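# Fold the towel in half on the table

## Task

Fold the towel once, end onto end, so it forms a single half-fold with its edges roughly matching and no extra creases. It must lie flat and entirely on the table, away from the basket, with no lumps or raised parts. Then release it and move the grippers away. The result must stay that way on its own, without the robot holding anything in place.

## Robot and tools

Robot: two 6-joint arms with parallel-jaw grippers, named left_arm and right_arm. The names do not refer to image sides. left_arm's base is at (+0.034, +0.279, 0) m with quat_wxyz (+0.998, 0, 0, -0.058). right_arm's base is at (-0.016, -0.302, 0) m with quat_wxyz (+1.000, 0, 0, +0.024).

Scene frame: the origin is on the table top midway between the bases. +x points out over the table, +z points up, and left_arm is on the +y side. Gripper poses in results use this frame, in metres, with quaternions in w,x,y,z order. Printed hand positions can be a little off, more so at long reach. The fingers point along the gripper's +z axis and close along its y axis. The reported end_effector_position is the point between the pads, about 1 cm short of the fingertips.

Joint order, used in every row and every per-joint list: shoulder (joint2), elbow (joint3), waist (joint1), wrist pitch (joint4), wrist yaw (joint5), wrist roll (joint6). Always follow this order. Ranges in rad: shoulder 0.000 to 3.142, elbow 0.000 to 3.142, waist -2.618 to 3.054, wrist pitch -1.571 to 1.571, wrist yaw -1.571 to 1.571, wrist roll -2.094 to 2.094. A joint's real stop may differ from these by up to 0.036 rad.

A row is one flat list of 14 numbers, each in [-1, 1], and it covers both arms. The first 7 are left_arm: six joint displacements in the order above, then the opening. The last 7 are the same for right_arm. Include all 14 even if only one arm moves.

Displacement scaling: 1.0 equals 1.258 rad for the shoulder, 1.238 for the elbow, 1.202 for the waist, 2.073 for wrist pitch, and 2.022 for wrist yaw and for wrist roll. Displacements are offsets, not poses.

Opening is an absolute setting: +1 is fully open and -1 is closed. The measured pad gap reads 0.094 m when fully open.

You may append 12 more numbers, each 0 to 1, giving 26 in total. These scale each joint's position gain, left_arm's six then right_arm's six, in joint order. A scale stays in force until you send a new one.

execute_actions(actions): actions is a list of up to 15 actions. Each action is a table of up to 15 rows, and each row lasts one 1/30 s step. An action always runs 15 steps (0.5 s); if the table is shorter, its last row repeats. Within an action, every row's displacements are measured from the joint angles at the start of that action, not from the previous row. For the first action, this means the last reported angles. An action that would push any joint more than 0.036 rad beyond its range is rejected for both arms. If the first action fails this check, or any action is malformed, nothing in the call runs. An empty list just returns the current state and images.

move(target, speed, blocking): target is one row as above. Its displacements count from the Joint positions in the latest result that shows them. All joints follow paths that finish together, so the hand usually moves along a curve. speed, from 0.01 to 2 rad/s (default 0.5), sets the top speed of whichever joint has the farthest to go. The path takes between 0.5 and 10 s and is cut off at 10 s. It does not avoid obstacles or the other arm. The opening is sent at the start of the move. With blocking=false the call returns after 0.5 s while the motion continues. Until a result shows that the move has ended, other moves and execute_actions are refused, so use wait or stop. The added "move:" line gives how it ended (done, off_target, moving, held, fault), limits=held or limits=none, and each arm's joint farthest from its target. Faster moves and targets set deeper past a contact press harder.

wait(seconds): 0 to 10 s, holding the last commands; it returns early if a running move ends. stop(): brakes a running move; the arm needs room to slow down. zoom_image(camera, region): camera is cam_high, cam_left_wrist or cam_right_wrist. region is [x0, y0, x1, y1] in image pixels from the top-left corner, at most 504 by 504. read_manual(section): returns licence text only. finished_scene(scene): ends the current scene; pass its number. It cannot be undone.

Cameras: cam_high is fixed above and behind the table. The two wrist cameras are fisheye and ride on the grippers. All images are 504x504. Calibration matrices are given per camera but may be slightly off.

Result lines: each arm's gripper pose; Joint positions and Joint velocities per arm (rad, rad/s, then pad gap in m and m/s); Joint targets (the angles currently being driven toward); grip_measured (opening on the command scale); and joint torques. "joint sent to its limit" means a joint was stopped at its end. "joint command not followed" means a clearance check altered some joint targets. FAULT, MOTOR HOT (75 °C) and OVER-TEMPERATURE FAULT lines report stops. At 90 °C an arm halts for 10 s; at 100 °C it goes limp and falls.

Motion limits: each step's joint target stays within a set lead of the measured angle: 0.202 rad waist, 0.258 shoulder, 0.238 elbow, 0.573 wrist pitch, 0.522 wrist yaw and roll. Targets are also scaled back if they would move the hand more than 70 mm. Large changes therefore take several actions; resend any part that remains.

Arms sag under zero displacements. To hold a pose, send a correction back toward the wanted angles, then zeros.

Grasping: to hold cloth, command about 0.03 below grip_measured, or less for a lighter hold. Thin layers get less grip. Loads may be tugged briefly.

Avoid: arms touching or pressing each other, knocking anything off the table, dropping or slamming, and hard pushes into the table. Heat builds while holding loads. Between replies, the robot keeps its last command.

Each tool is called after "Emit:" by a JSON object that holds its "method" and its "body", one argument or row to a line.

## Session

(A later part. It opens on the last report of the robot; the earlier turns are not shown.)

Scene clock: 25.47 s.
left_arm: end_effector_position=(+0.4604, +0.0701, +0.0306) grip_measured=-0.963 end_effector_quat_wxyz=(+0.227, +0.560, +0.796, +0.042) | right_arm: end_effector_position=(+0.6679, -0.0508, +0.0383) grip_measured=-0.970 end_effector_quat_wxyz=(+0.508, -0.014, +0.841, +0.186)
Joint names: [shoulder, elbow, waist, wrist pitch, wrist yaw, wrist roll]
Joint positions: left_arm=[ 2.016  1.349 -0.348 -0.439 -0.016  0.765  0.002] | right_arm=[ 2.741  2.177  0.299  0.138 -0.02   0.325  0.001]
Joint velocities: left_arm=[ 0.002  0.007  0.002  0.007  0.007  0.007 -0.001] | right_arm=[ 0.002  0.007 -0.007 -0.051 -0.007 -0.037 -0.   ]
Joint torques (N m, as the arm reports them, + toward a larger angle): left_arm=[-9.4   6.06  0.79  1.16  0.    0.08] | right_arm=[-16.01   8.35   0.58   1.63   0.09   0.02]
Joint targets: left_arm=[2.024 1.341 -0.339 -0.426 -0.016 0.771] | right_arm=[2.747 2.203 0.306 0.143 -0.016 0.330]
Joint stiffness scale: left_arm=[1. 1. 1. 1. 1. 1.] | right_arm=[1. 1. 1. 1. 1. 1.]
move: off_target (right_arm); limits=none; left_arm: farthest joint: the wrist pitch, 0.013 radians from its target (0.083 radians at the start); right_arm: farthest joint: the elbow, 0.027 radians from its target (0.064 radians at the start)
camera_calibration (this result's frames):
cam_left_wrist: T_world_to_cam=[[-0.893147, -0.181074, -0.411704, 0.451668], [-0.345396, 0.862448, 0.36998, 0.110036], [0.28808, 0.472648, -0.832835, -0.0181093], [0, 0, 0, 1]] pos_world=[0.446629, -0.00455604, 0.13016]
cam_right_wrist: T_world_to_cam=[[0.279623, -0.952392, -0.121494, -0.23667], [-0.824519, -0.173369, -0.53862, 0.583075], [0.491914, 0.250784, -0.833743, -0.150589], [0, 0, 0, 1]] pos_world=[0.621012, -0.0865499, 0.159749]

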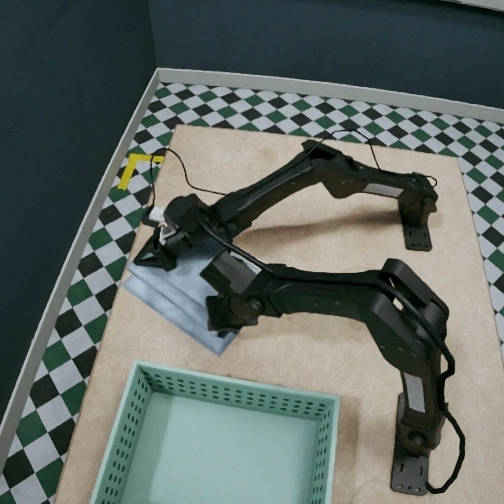

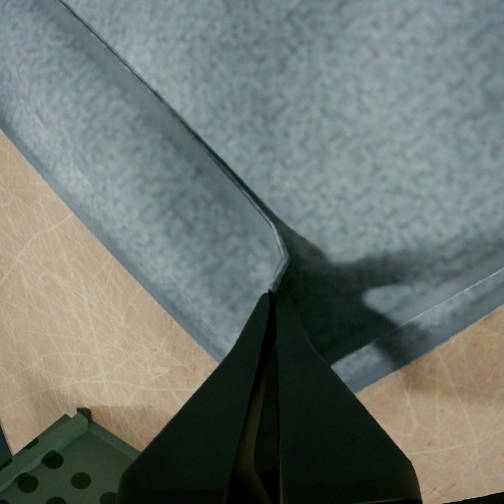

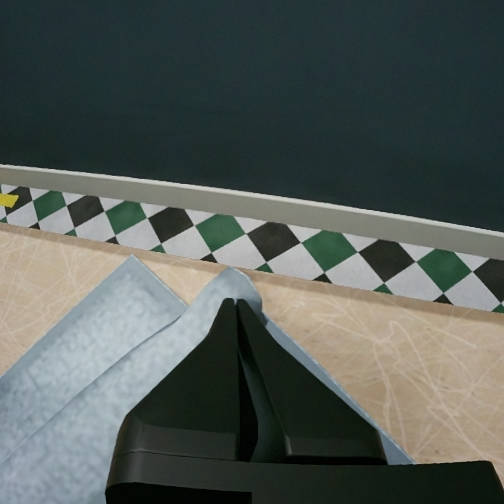

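Emit:
{"method": "move", "body": {
  "target": [0,0,0,0,0,0,1, 0,0,0,0,0,0,1]
}}

Emit:
{"method": "move", "body": {
  "target": [-0.35,0,-0.3,0,0,0,1, -0.6,-0.3,-0.3,-0.2,0,0,1],
  "speed": 0.5
}}

Scene clock: 26.27 s.
left_arm: end_effector_position=(+0.4643, +0.0701, +0.0330) grip_measured=+1.000 end_effector_quat_wxyz=(+0.234, +0.557, +0.795, +0.047) | right_arm: end_effector_position=(+0.6701, -0.0493, +0.0439) grip_measured=+1.000 end_effector_quat_wxyz=(+0.519, -0.016, +0.834, +0.189)
Joint names: [shoulder, elbow, waist, wrist pitch, wrist yaw, wrist roll]
Joint positions: left_arm=[ 2.014  1.349 -0.347 -0.424 -0.023  0.766  0.094] | right_arm=[ 2.742  2.177  0.3    0.164 -0.02   0.321  0.094]
Joint velocities: left_arm=[ 0.002  0.002 -0.017  0.051 -0.037 -0.051  0.   ] | right_arm=[-0.007  0.007 -0.007 -0.037 -0.11   0.051  0.   ]
Joint torques (N m, as the arm reports them, + toward a larger angle): left_arm=[-10.13   6.77   0.08   0.91   0.05  -0.03] | right_arm=[-16.7    6.4   -0.09   1.33   0.07   0.05]
Joint targets: left_arm=[2.016 1.349 -0.348 -0.439 -0.016 0.765] | right_arm=[2.741 2.177 0.299 0.138 -0.020 0.325]
Joint stiffness scale: left_arm=[1. 1. 1. 1. 1. 1.] | right_arm=[1. 1. 1. 1. 1. 1.]
move: off_target (right_arm); limits=none; left_arm: farthest joint: the wrist pitch, 0.015 radians from its target (0.000 radians at the start); right_arm: farthest joint: the wrist pitch, 0.026 radians from its target (0.000 radians at the start)
camera_calibration (this result's frames):
cam_left_wrist: T_world_to_cam=[[-0.884952, -0.185366, -0.427199, 0.453184], [-0.355313, 0.861758, 0.362113, 0.11538], [0.301018, 0.472241, -0.828478, -0.0233321], [0, 0, 0, 1]] pos_world=[0.449065, -0.00440628, 0.132489]
cam_right_wrist: T_world_to_cam=[[0.285184, -0.950973, -0.119671, -0.238947], [-0.810192, -0.172468, -0.560218, 0.579566], [0.512113, 0.256722, -0.819655, -0.1612], [0, 0, 0, 1]] pos_world=[0.620256, -0.0858924, 0.16396]

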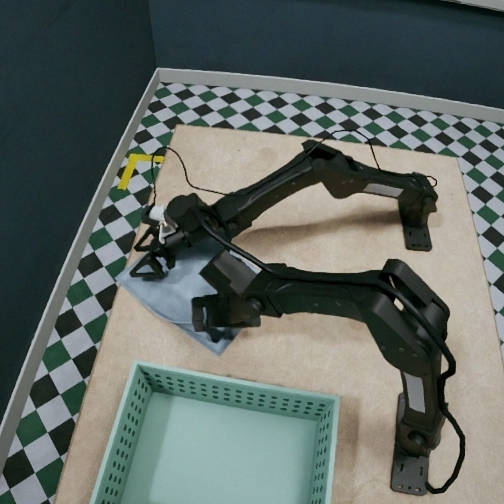

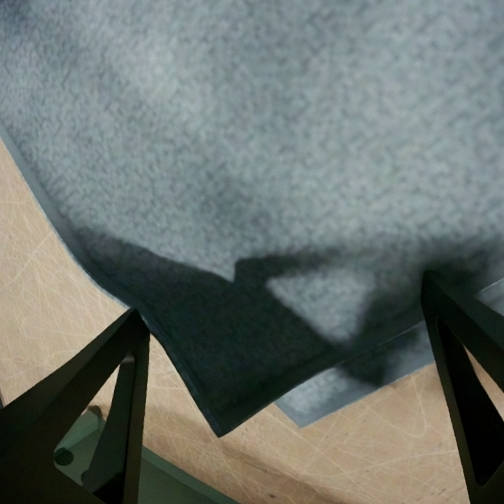

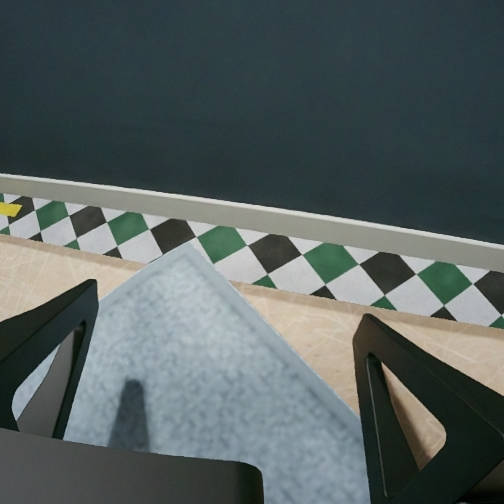

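Scene clock: 28.53 s.
left_arm: end_effector_position=(+0.3619, -0.0630, +0.2271) grip_measured=+1.000 end_effector_quat_wxyz=(+0.436, +0.637, +0.636, -0.000) | right_arm: end_effector_position=(+0.5925, -0.3067, +0.2640) grip_measured=+1.000 end_effector_quat_wxyz=(+0.529, +0.135, +0.833, +0.091)
Joint names: [shoulder, elbow, waist, wrist pitch, wrist yaw, wrist roll]
Joint positions: left_arm=[ 1.595  1.349 -0.703 -0.422 -0.026  0.766  0.094] | right_arm=[ 2.006  1.81  -0.062 -0.243 -0.021  0.321  0.094]
Joint velocities: left_arm=[-0.002  0.012  0.012  0.022 -0.037  0.051  0.   ] | right_arm=[ 0.012 -0.012 -0.002  0.022 -0.022 -0.022  0.   ]
Joint torques (N m, as the arm reports them, + toward a larger angle): left_arm=[-9.32  7.74 -0.42  1.63  0.03  0.01] | right_arm=[-13.55   6.16   0.25   1.48   0.04  -0.02]
Joint targets: left_arm=[1.573 1.349 -0.708 -0.424 -0.023 0.766] | right_arm=[1.987 1.805 -0.060 -0.250 -0.020 0.321]
Joint stiffness scale: left_arm=[1. 1. 1. 1. 1. 1.] | right_arm=[1. 1. 1. 1. 1. 1.]
move: off_target (left_arm); limits=none; left_arm: farthest joint: the shoulder, 0.021 radians from its target (0.440 radians at the start); right_arm: farthest joint: the shoulder, 0.019 radians from its target (0.754 radians at the start)
camera_calibration (this result's frames):
cam_left_wrist: T_world_to_cam=[[-0.731927, -0.0389783, -0.680267, 0.432152], [-0.0941058, 0.994578, 0.0442645, 0.10944], [0.674853, 0.0964155, -0.731626, 0.0502039], [0, 0, 0, 1]] pos_world=[0.292722, -0.0968425, 0.325865]
cam_right_wrist: T_world_to_cam=[[-0.0736444, -0.990337, -0.117515, -0.235262], [-0.839024, 0.125222, -0.529489, 0.6959], [0.539088, 0.0596038, -0.840138, 0.053888], [0, 0, 0, 1]] pos_world=[0.537501, -0.323343, 0.386098]

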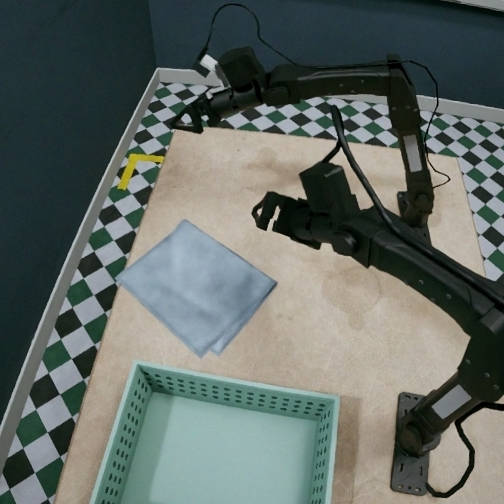

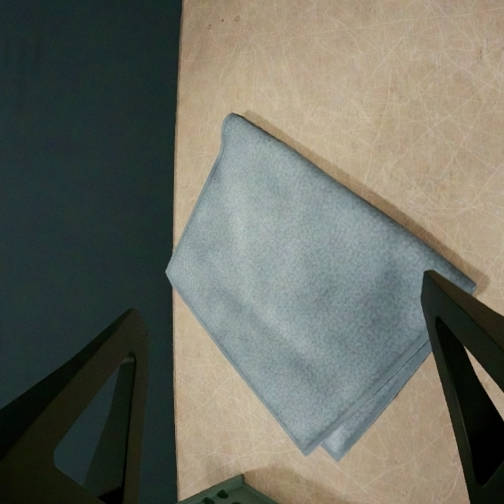

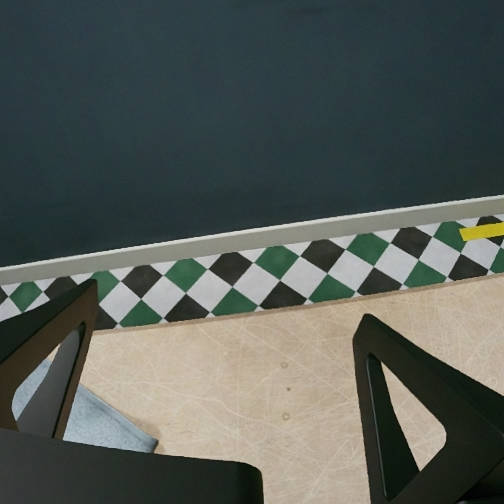

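Emit:
{"method": "move", "body": {
  "target": [0.545,0.544,-0.007,-0.356,0.01,0,1, -0.3,-0.5,-0.2,0,0,0,1],
  "speed": 0.5
}}

Scene clock: 31.17 s.
left_arm: end_effector_position=(+0.3653, -0.0678, +0.0599) grip_measured=+1.000 end_effector_quat_wxyz=(+0.070, +0.710, +0.701, +0.009) | right_arm: end_effector_position=(+0.4483, -0.4165, +0.1634) grip_measured=+1.000 end_effector_quat_wxyz=(+0.416, +0.252, +0.873, +0.024)
Joint names: [shoulder, elbow, waist, wrist pitch, wrist yaw, wrist roll]
Joint positions: left_arm=[ 2.285  1.997 -0.703 -1.142 -0.021  0.766  0.094] | right_arm=[ 1.661  1.197 -0.298 -0.247 -0.021  0.321  0.094]
Joint velocities: left_arm=[-0.012 -0.002 -0.002 -0.007 -0.037 -0.051  0.   ] | right_arm=[ 0.007  0.007 -0.002  0.022 -0.037  0.037  0.   ]
Joint torques (N m, as the arm reports them, + toward a larger angle): left_arm=[-12.83   9.1   -0.94   0.3    0.15   0.03] | right_arm=[-11.05   5.9   -0.32   1.41   0.04   0.  ]
Joint targets: left_arm=[2.281 2.023 -0.711 -1.159 -0.005 0.766] | right_arm=[1.628 1.192 -0.302 -0.243 -0.021 0.321]
Joint stiffness scale: left_arm=[1. 1. 1. 1. 1. 1.] | right_arm=[1. 1. 1. 1. 1. 1.]
move: off_target (left_arm, right_arm); limits=none; left_arm: farthest joint: the elbow, 0.026 radians from its target (0.673 radians at the start); right_arm: farthest joint: the shoulder, 0.032 radians from its target (0.377 radians at the start)
camera_calibration (this result's frames):
cam_left_wrist: T_world_to_cam=[[-0.964106, 0.208945, -0.163832, 0.391385], [0.0785809, 0.813927, 0.575628, 0.0147261], [0.253622, 0.542093, -0.801131, 0.114251], [0, 0, 0, 1]] pos_world=[0.347203, -0.155698, 0.147174]
cam_right_wrist: T_world_to_cam=[[-0.331873, -0.938299, -0.0972346, -0.232316], [-0.894613, 0.345754, -0.283058, 0.611908], [0.299212, -0.00695181, -0.954161, 0.152167], [0, 0, 0, 1]] pos_world=[0.424792, -0.428494, 0.295808]

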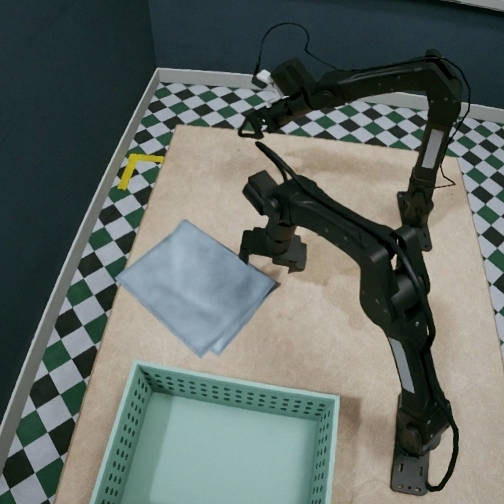

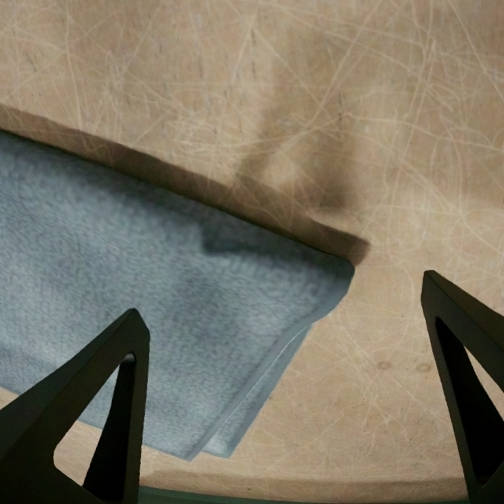

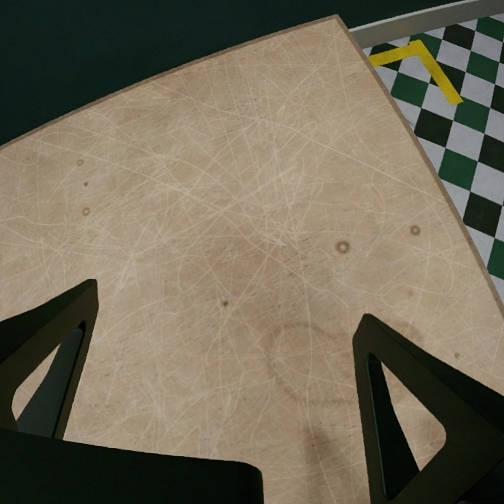

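Emit:
{"method": "move", "body": {
  "target": [-0.03,-0.215,0.032,0.11,0,0,1, 0,0,0,0,0,0,1],
  "speed": 0.3
}}

Emit:
{"method": "move", "body": {
  "target": [0.01,-0.01,0,0,0,0,-1, 0,0,0,0,0,0,1]
}}

Scene clock: 32.63 s.
left_arm: end_effector_position=(+0.3593, -0.0469, +0.0162) grip_measured=+1.000 end_effector_quat_wxyz=(+0.063, +0.701, +0.710, +0.004) | right_arm: end_effector_position=(+0.4483, -0.4165, +0.1634) grip_measured=+1.000 end_effector_quat_wxyz=(+0.416, +0.252, +0.873, +0.024)
Joint names: [shoulder, elbow, waist, wrist pitch, wrist yaw, wrist roll]
Joint positions: left_arm=[ 2.246  1.757 -0.677 -0.956 -0.01   0.765  0.094] | right_arm=[ 1.661  1.197 -0.298 -0.247 -0.021  0.321  0.094]
Joint velocities: left_arm=[-0.012 -0.002 -0.002 -0.168  0.022  0.007  0.   ] | right_arm=[-0.002 -0.007 -0.007 -0.022  0.037 -0.007  0.   ]
Joint torques (N m, as the arm reports them, + toward a larger angle): left_arm=[-11.64   3.87   0.85   0.89  -0.13  -0.01] | right_arm=[-8.41  6.21  0.03  1.33  0.02  0.  ]
Joint targets: left_arm=[2.248 1.731 -0.664 -0.914 -0.021 0.765] | right_arm=[1.661 1.197 -0.298 -0.247 -0.021 0.321]
Joint stiffness scale: left_arm=[1. 1. 1. 1. 1. 1.] | right_arm=[1. 1. 1. 1. 1. 1.]
move: off_target (left_arm); limits=none; left_arm: farthest joint: the wrist pitch, 0.042 radians from its target (0.228 radians at the start); right_arm: farthest joint: the waist, 0.000 radians from its target (0.000 radians at the start)
camera_calibration (this result's frames):
cam_left_wrist: T_world_to_cam=[[-0.971851, 0.185344, -0.145442, 0.375472], [0.0691007, 0.814429, 0.576133, 0.0268265], [0.225236, 0.549866, -0.804311, 0.080112], [0, 0, 0, 1]] pos_world=[0.345005, -0.135491, 0.103589]
cam_right_wrist: T_world_to_cam=[[-0.331873, -0.938299, -0.0972346, -0.232316], [-0.894613, 0.345754, -0.283058, 0.611908], [0.299212, -0.00695181, -0.954161, 0.152167], [0, 0, 0, 1]] pos_world=[0.424792, -0.428494, 0.295808]

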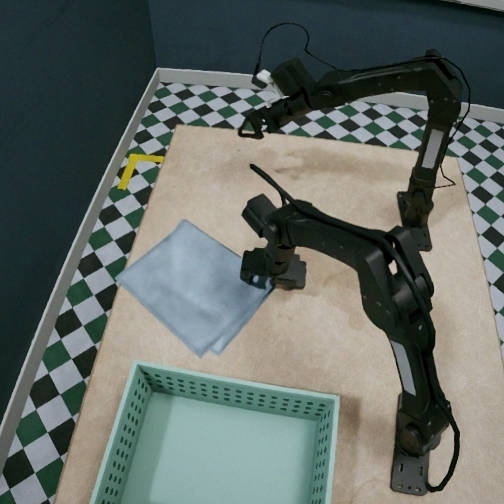

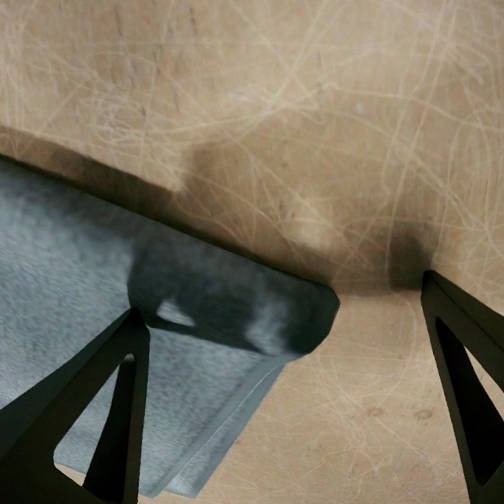

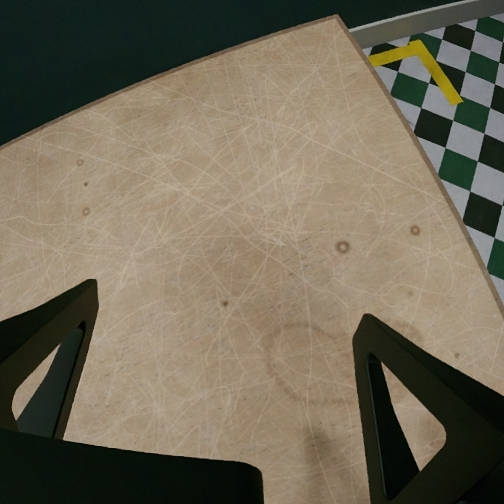

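Scene clock: 33.33 s.
left_arm: end_effector_position=(+0.3613, -0.0459, +0.0183) grip_measured=-0.948 end_effector_quat_wxyz=(+0.066, +0.700, +0.711, +0.009) | right_arm: end_effector_position=(+0.4483, -0.4165, +0.1634) grip_measured=+1.000 end_effector_quat_wxyz=(+0.416, +0.252, +0.873, +0.024)
Joint names: [shoulder, elbow, waist, wrist pitch, wrist yaw, wrist roll]
Joint positions: left_arm=[ 2.241  1.757 -0.676 -0.955 -0.019  0.765  0.002] | right_arm=[ 1.661  1.197 -0.298 -0.247 -0.021  0.321  0.094]
Joint velocities: left_arm=[-0.002 -0.002  0.012 -0.066 -0.022 -0.066 -0.   ] | right_arm=[-0.012 -0.007  0.017 -0.022  0.066  0.051  0.   ]
Joint torques (N m, as the arm reports them, + toward a larger angle): left_arm=[-10.57   5.64  -0.26   0.41   0.1   -0.02] | right_arm=[-8.5   6.32 -0.04  1.33  0.07  0.02]
Joint targets: left_arm=[2.258 1.744 -0.677 -0.956 -0.009 0.765] | right_arm=[1.661 1.197 -0.298 -0.247 -0.021 0.321]
Joint stiffness scale: left_arm=[1. 1. 1. 1. 1. 1.] | right_arm=[1. 1. 1. 1. 1. 1.]
move: done; limits=none; left_arm: farthest joint: the shoulder, 0.018 radians from its target (0.013 radians at the start); right_arm: farthest joint: the waist, 0.000 radians from its target (0.000 radians at the start)
camera_calibration (this result's frames):
cam_left_wrist: T_world_to_cam=[[-0.970609, 0.183835, -0.155314, 0.377153], [0.061232, 0.812769, 0.579359, 0.0273709], [0.232741, 0.552821, -0.800138, 0.0781154], [0, 0, 0, 1]] pos_world=[0.346212, -0.134764, 0.105223]
cam_right_wrist: T_world_to_cam=[[-0.331873, -0.938299, -0.0972346, -0.232316], [-0.894613, 0.345754, -0.283058, 0.611908], [0.299212, -0.00695181, -0.954161, 0.152167], [0, 0, 0, 1]] pos_world=[0.424792, -0.428494, 0.295808]

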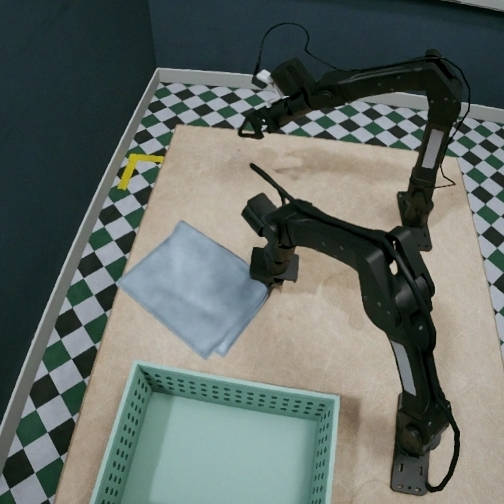

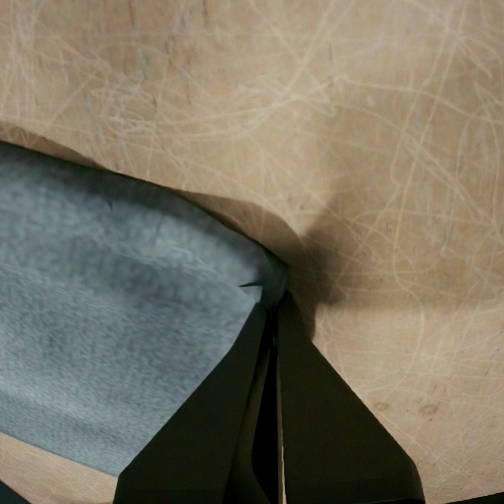

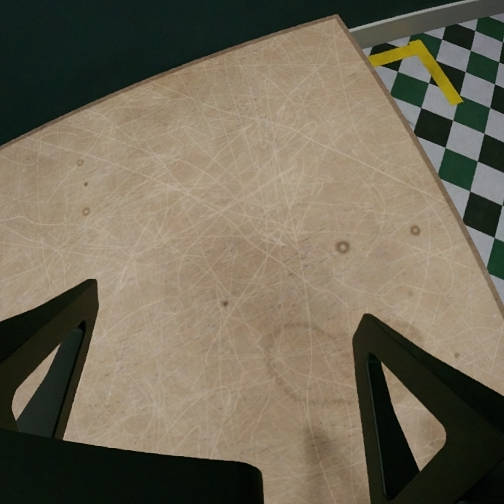

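Rotate the waist to drag it (−x, −y) about 7 cm, with roll compensation.

Emit:
{"method": "move", "body": {
  "target": [-0.02,0,-0.13,0,0,-0.075,-1, 0,0,0,0,0,0,1],
  "speed": 0.15
}}

Emit:
{"method": "move", "body": {
  "target": [-0.02,0,0,0,0,0,0.2, 0,0,0,0,0,0,1]
}}

Emit:
{"method": "move", "body": {
  "target": [-0.4,-0.2,-0.2,0,0,0,1, 0,0,0,0,0,0,1]
}}

Scene clock: 35.10 s.
left_arm: end_effector_position=(+0.3173, -0.0867, +0.0202) grip_measured=-0.948 end_effector_quat_wxyz=(+0.073, +0.699, +0.711, +0.016) | right_arm: end_effector_position=(+0.4483, -0.4165, +0.1634) grip_measured=+1.000 end_effector_quat_wxyz=(+0.416, +0.252, +0.873, +0.024)
Joint names: [shoulder, elbow, waist, wrist pitch, wrist yaw, wrist roll]
Joint positions: left_arm=[ 2.238  1.757 -0.82  -0.951 -0.055  0.621  0.002] | right_arm=[ 1.661  1.197 -0.298 -0.247 -0.021  0.321  0.094]
Joint velocities: left_arm=[-0.012  0.022 -0.017 -0.007  0.007  0.022  0.   ] | right_arm=[ 0.012  0.002  0.012  0.007 -0.022  0.051  0.   ]
Joint torques (N m, as the arm reports them, + toward a larger angle): left_arm=[-13.95   6.53  -1.17   0.41   0.33  -0.09] | right_arm=[-8.42  6.09 -0.12  1.36  0.03  0.  ]
Joint targets: left_arm=[2.216 1.757 -0.832 -0.955 -0.020 0.614] | right_arm=[1.661 1.197 -0.298 -0.247 -0.021 0.321]
Joint stiffness scale: left_arm=[1. 1. 1. 1. 1. 1.] | right_arm=[1. 1. 1. 1. 1. 1.]
move: off_target (left_arm); limits=none; left_arm: farthest joint: the wrist yaw, 0.036 radians from its target (0.000 radians at the start); right_arm: farthest joint: the waist, 0.000 radians from its target (0.000 radians at the start)
camera_calibration (this result's frames):
cam_left_wrist: T_world_to_cam=[[-0.967817, 0.180612, -0.175244, 0.341452], [0.0464552, 0.812613, 0.580949, 0.0667794], [0.247332, 0.554111, -0.794851, 0.107812], [0, 0, 0, 1]] pos_world=[0.300696, -0.175676, 0.106736]
cam_right_wrist: T_world_to_cam=[[-0.331873, -0.938299, -0.0972346, -0.232316], [-0.894613, 0.345754, -0.283058, 0.611908], [0.299212, -0.00695181, -0.954161, 0.152167], [0, 0, 0, 1]] pos_world=[0.424792, -0.428494, 0.295808]

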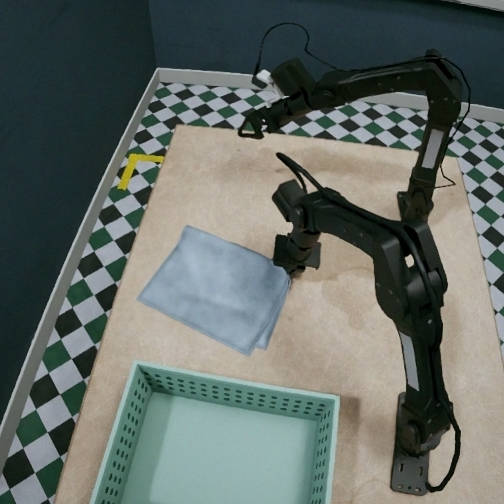

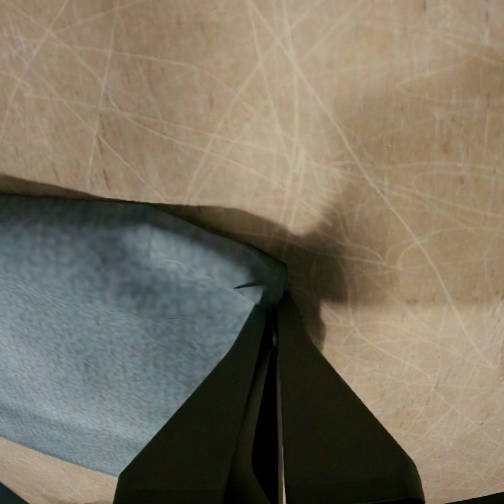

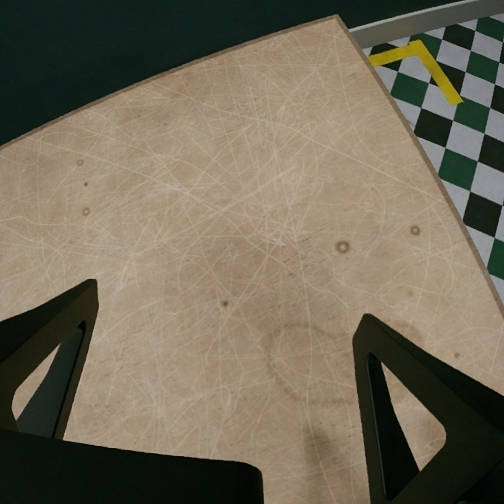

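Scene clock: 35.80 s.
left_arm: end_effector_position=(+0.3173, -0.0867, +0.0202) grip_measured=+0.198 end_effector_quat_wxyz=(+0.073, +0.699, +0.711, +0.017) | right_arm: end_effector_position=(+0.4483, -0.4165, +0.1634) grip_measured=+1.000 end_effector_quat_wxyz=(+0.416, +0.252, +0.873, +0.024)
Joint names: [shoulder, elbow, waist, wrist pitch, wrist yaw, wrist roll]
Joint positions: left_arm=[ 2.238  1.757 -0.82  -0.951 -0.056  0.621  0.056] | right_arm=[ 1.661  1.197 -0.298 -0.247 -0.021  0.321  0.094]
Joint velocities: left_arm=[ 0.012  0.007  0.022  0.022  0.037 -0.037  0.   ] | right_arm=[-0.002 -0.002 -0.017 -0.051 -0.051  0.051  0.   ]
Joint torques (N m, as the arm reports them, + toward a larger angle): left_arm=[-14.43   6.44  -0.01   0.49  -0.01   0.05] | right_arm=[-8.48  6.21 -0.03  1.34  0.04 -0.03]
Joint targets: left_arm=[2.212 1.757 -0.820 -0.951 -0.055 0.621] | right_arm=[1.661 1.197 -0.298 -0.247 -0.021 0.321]
Joint stiffness scale: left_arm=[1. 1. 1. 1. 1. 1.] | right_arm=[1. 1. 1. 1. 1. 1.]
move: off_target (left_arm); limits=none; left_arm: farthest joint: the shoulder, 0.025 radians from its target (0.025 radians at the start); right_arm: farthest joint: the waist, 0.000 radians from its target (0.000 radians at the start)
camera_calibration (this result's frames):
cam_left_wrist: T_world_to_cam=[[-0.967773, 0.1806, -0.175498, 0.341488], [0.0462355, 0.812485, 0.581145, 0.0667963], [0.247544, 0.554303, -0.794651, 0.107724], [0, 0, 0, 1]] pos_world=[0.300728, -0.175656, 0.106715]
cam_right_wrist: T_world_to_cam=[[-0.331873, -0.938299, -0.0972346, -0.232316], [-0.894613, 0.345754, -0.283058, 0.611908], [0.299212, -0.00695181, -0.954161, 0.152167], [0, 0, 0, 1]] pos_world=[0.424792, -0.428494, 0.295808]

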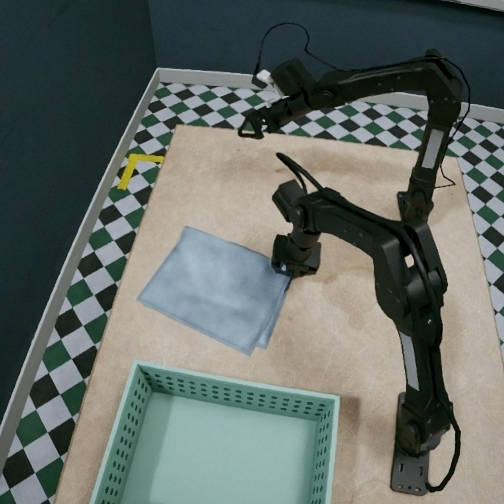

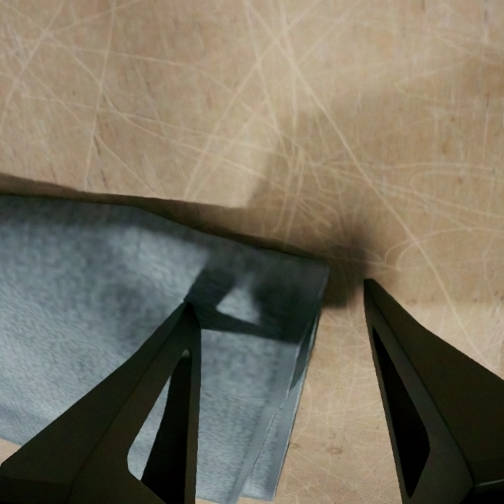

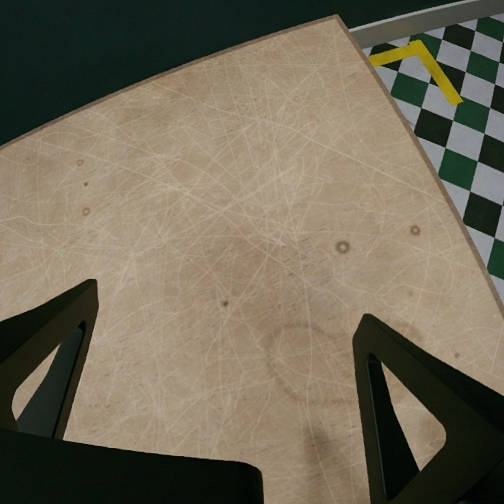

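Scene clock: 37.40 s.
left_arm: end_effector_position=(+0.2046, -0.0967, +0.1481) grip_measured=+1.000 end_effector_quat_wxyz=(+0.190, +0.763, +0.617, -0.025) | right_arm: end_effector_position=(+0.4483, -0.4165, +0.1634) grip_measured=+1.000 end_effector_quat_wxyz=(+0.416, +0.252, +0.873, +0.024)
Joint names: [shoulder, elbow, waist, wrist pitch, wrist yaw, wrist roll]
Joint positions: left_arm=[ 1.754  1.515 -1.055 -0.951 -0.056  0.621  0.094] | right_arm=[ 1.661  1.197 -0.298 -0.247 -0.021  0.321  0.094]
Joint velocities: left_arm=[-0.002  0.007  0.002  0.007  0.007 -0.007  0.   ] | right_arm=[ 0.007 -0.022  0.002 -0.007 -0.051 -0.051  0.   ]
Joint torques (N m, as the arm reports them, + toward a larger angle): left_arm=[-9.98  6.31 -0.46  0.89 -0.03 -0.03] | right_arm=[-8.45  6.25  0.01  1.36  0.03 -0.04]
Joint targets: left_arm=[1.734 1.509 -1.060 -0.951 -0.056 0.621] | right_arm=[1.661 1.197 -0.298 -0.247 -0.021 0.321]
Joint stiffness scale: left_arm=[1. 1. 1. 1. 1. 1.] | right_arm=[1. 1. 1. 1. 1. 1.]
move: done; limits=none; left_arm: farthest joint: the shoulder, 0.019 radians from its target (0.503 radians at the start); right_arm: farthest joint: the waist, 0.000 radians from its target (0.000 radians at the start)
camera_calibration (this result's frames):
cam_left_wrist: T_world_to_cam=[[-0.874297, 0.343511, -0.342935, 0.278103], [0.187669, 0.890796, 0.413839, 0.00917352], [0.447644, 0.29746, -0.843287, 0.184243], [0, 0, 0, 1]] pos_world=[0.158948, -0.158508, 0.246945]
cam_right_wrist: T_world_to_cam=[[-0.331873, -0.938299, -0.0972346, -0.232316], [-0.894613, 0.345754, -0.283058, 0.611908], [0.299212, -0.00695181, -0.954161, 0.152167], [0, 0, 0, 1]] pos_world=[0.424792, -0.428494, 0.295808]

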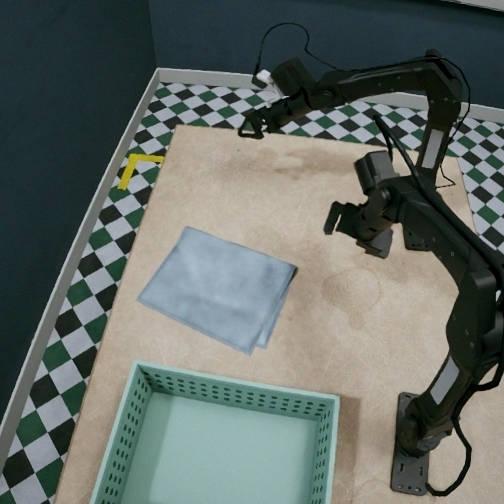

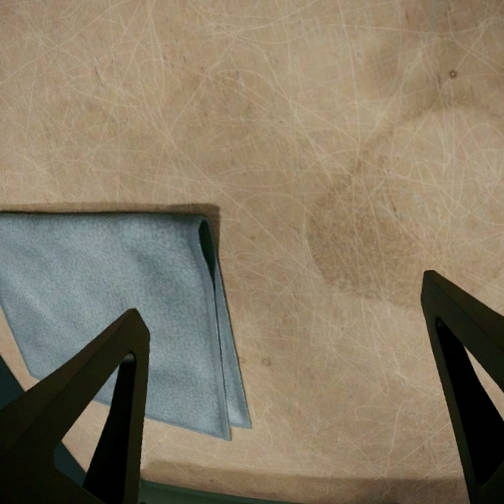

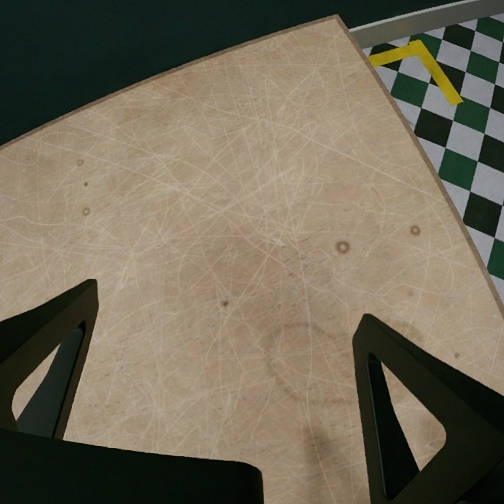

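Emit:
{"method": "finished_scene", "body": {
  "scene": 1
}}

The scene is finished: the task was done.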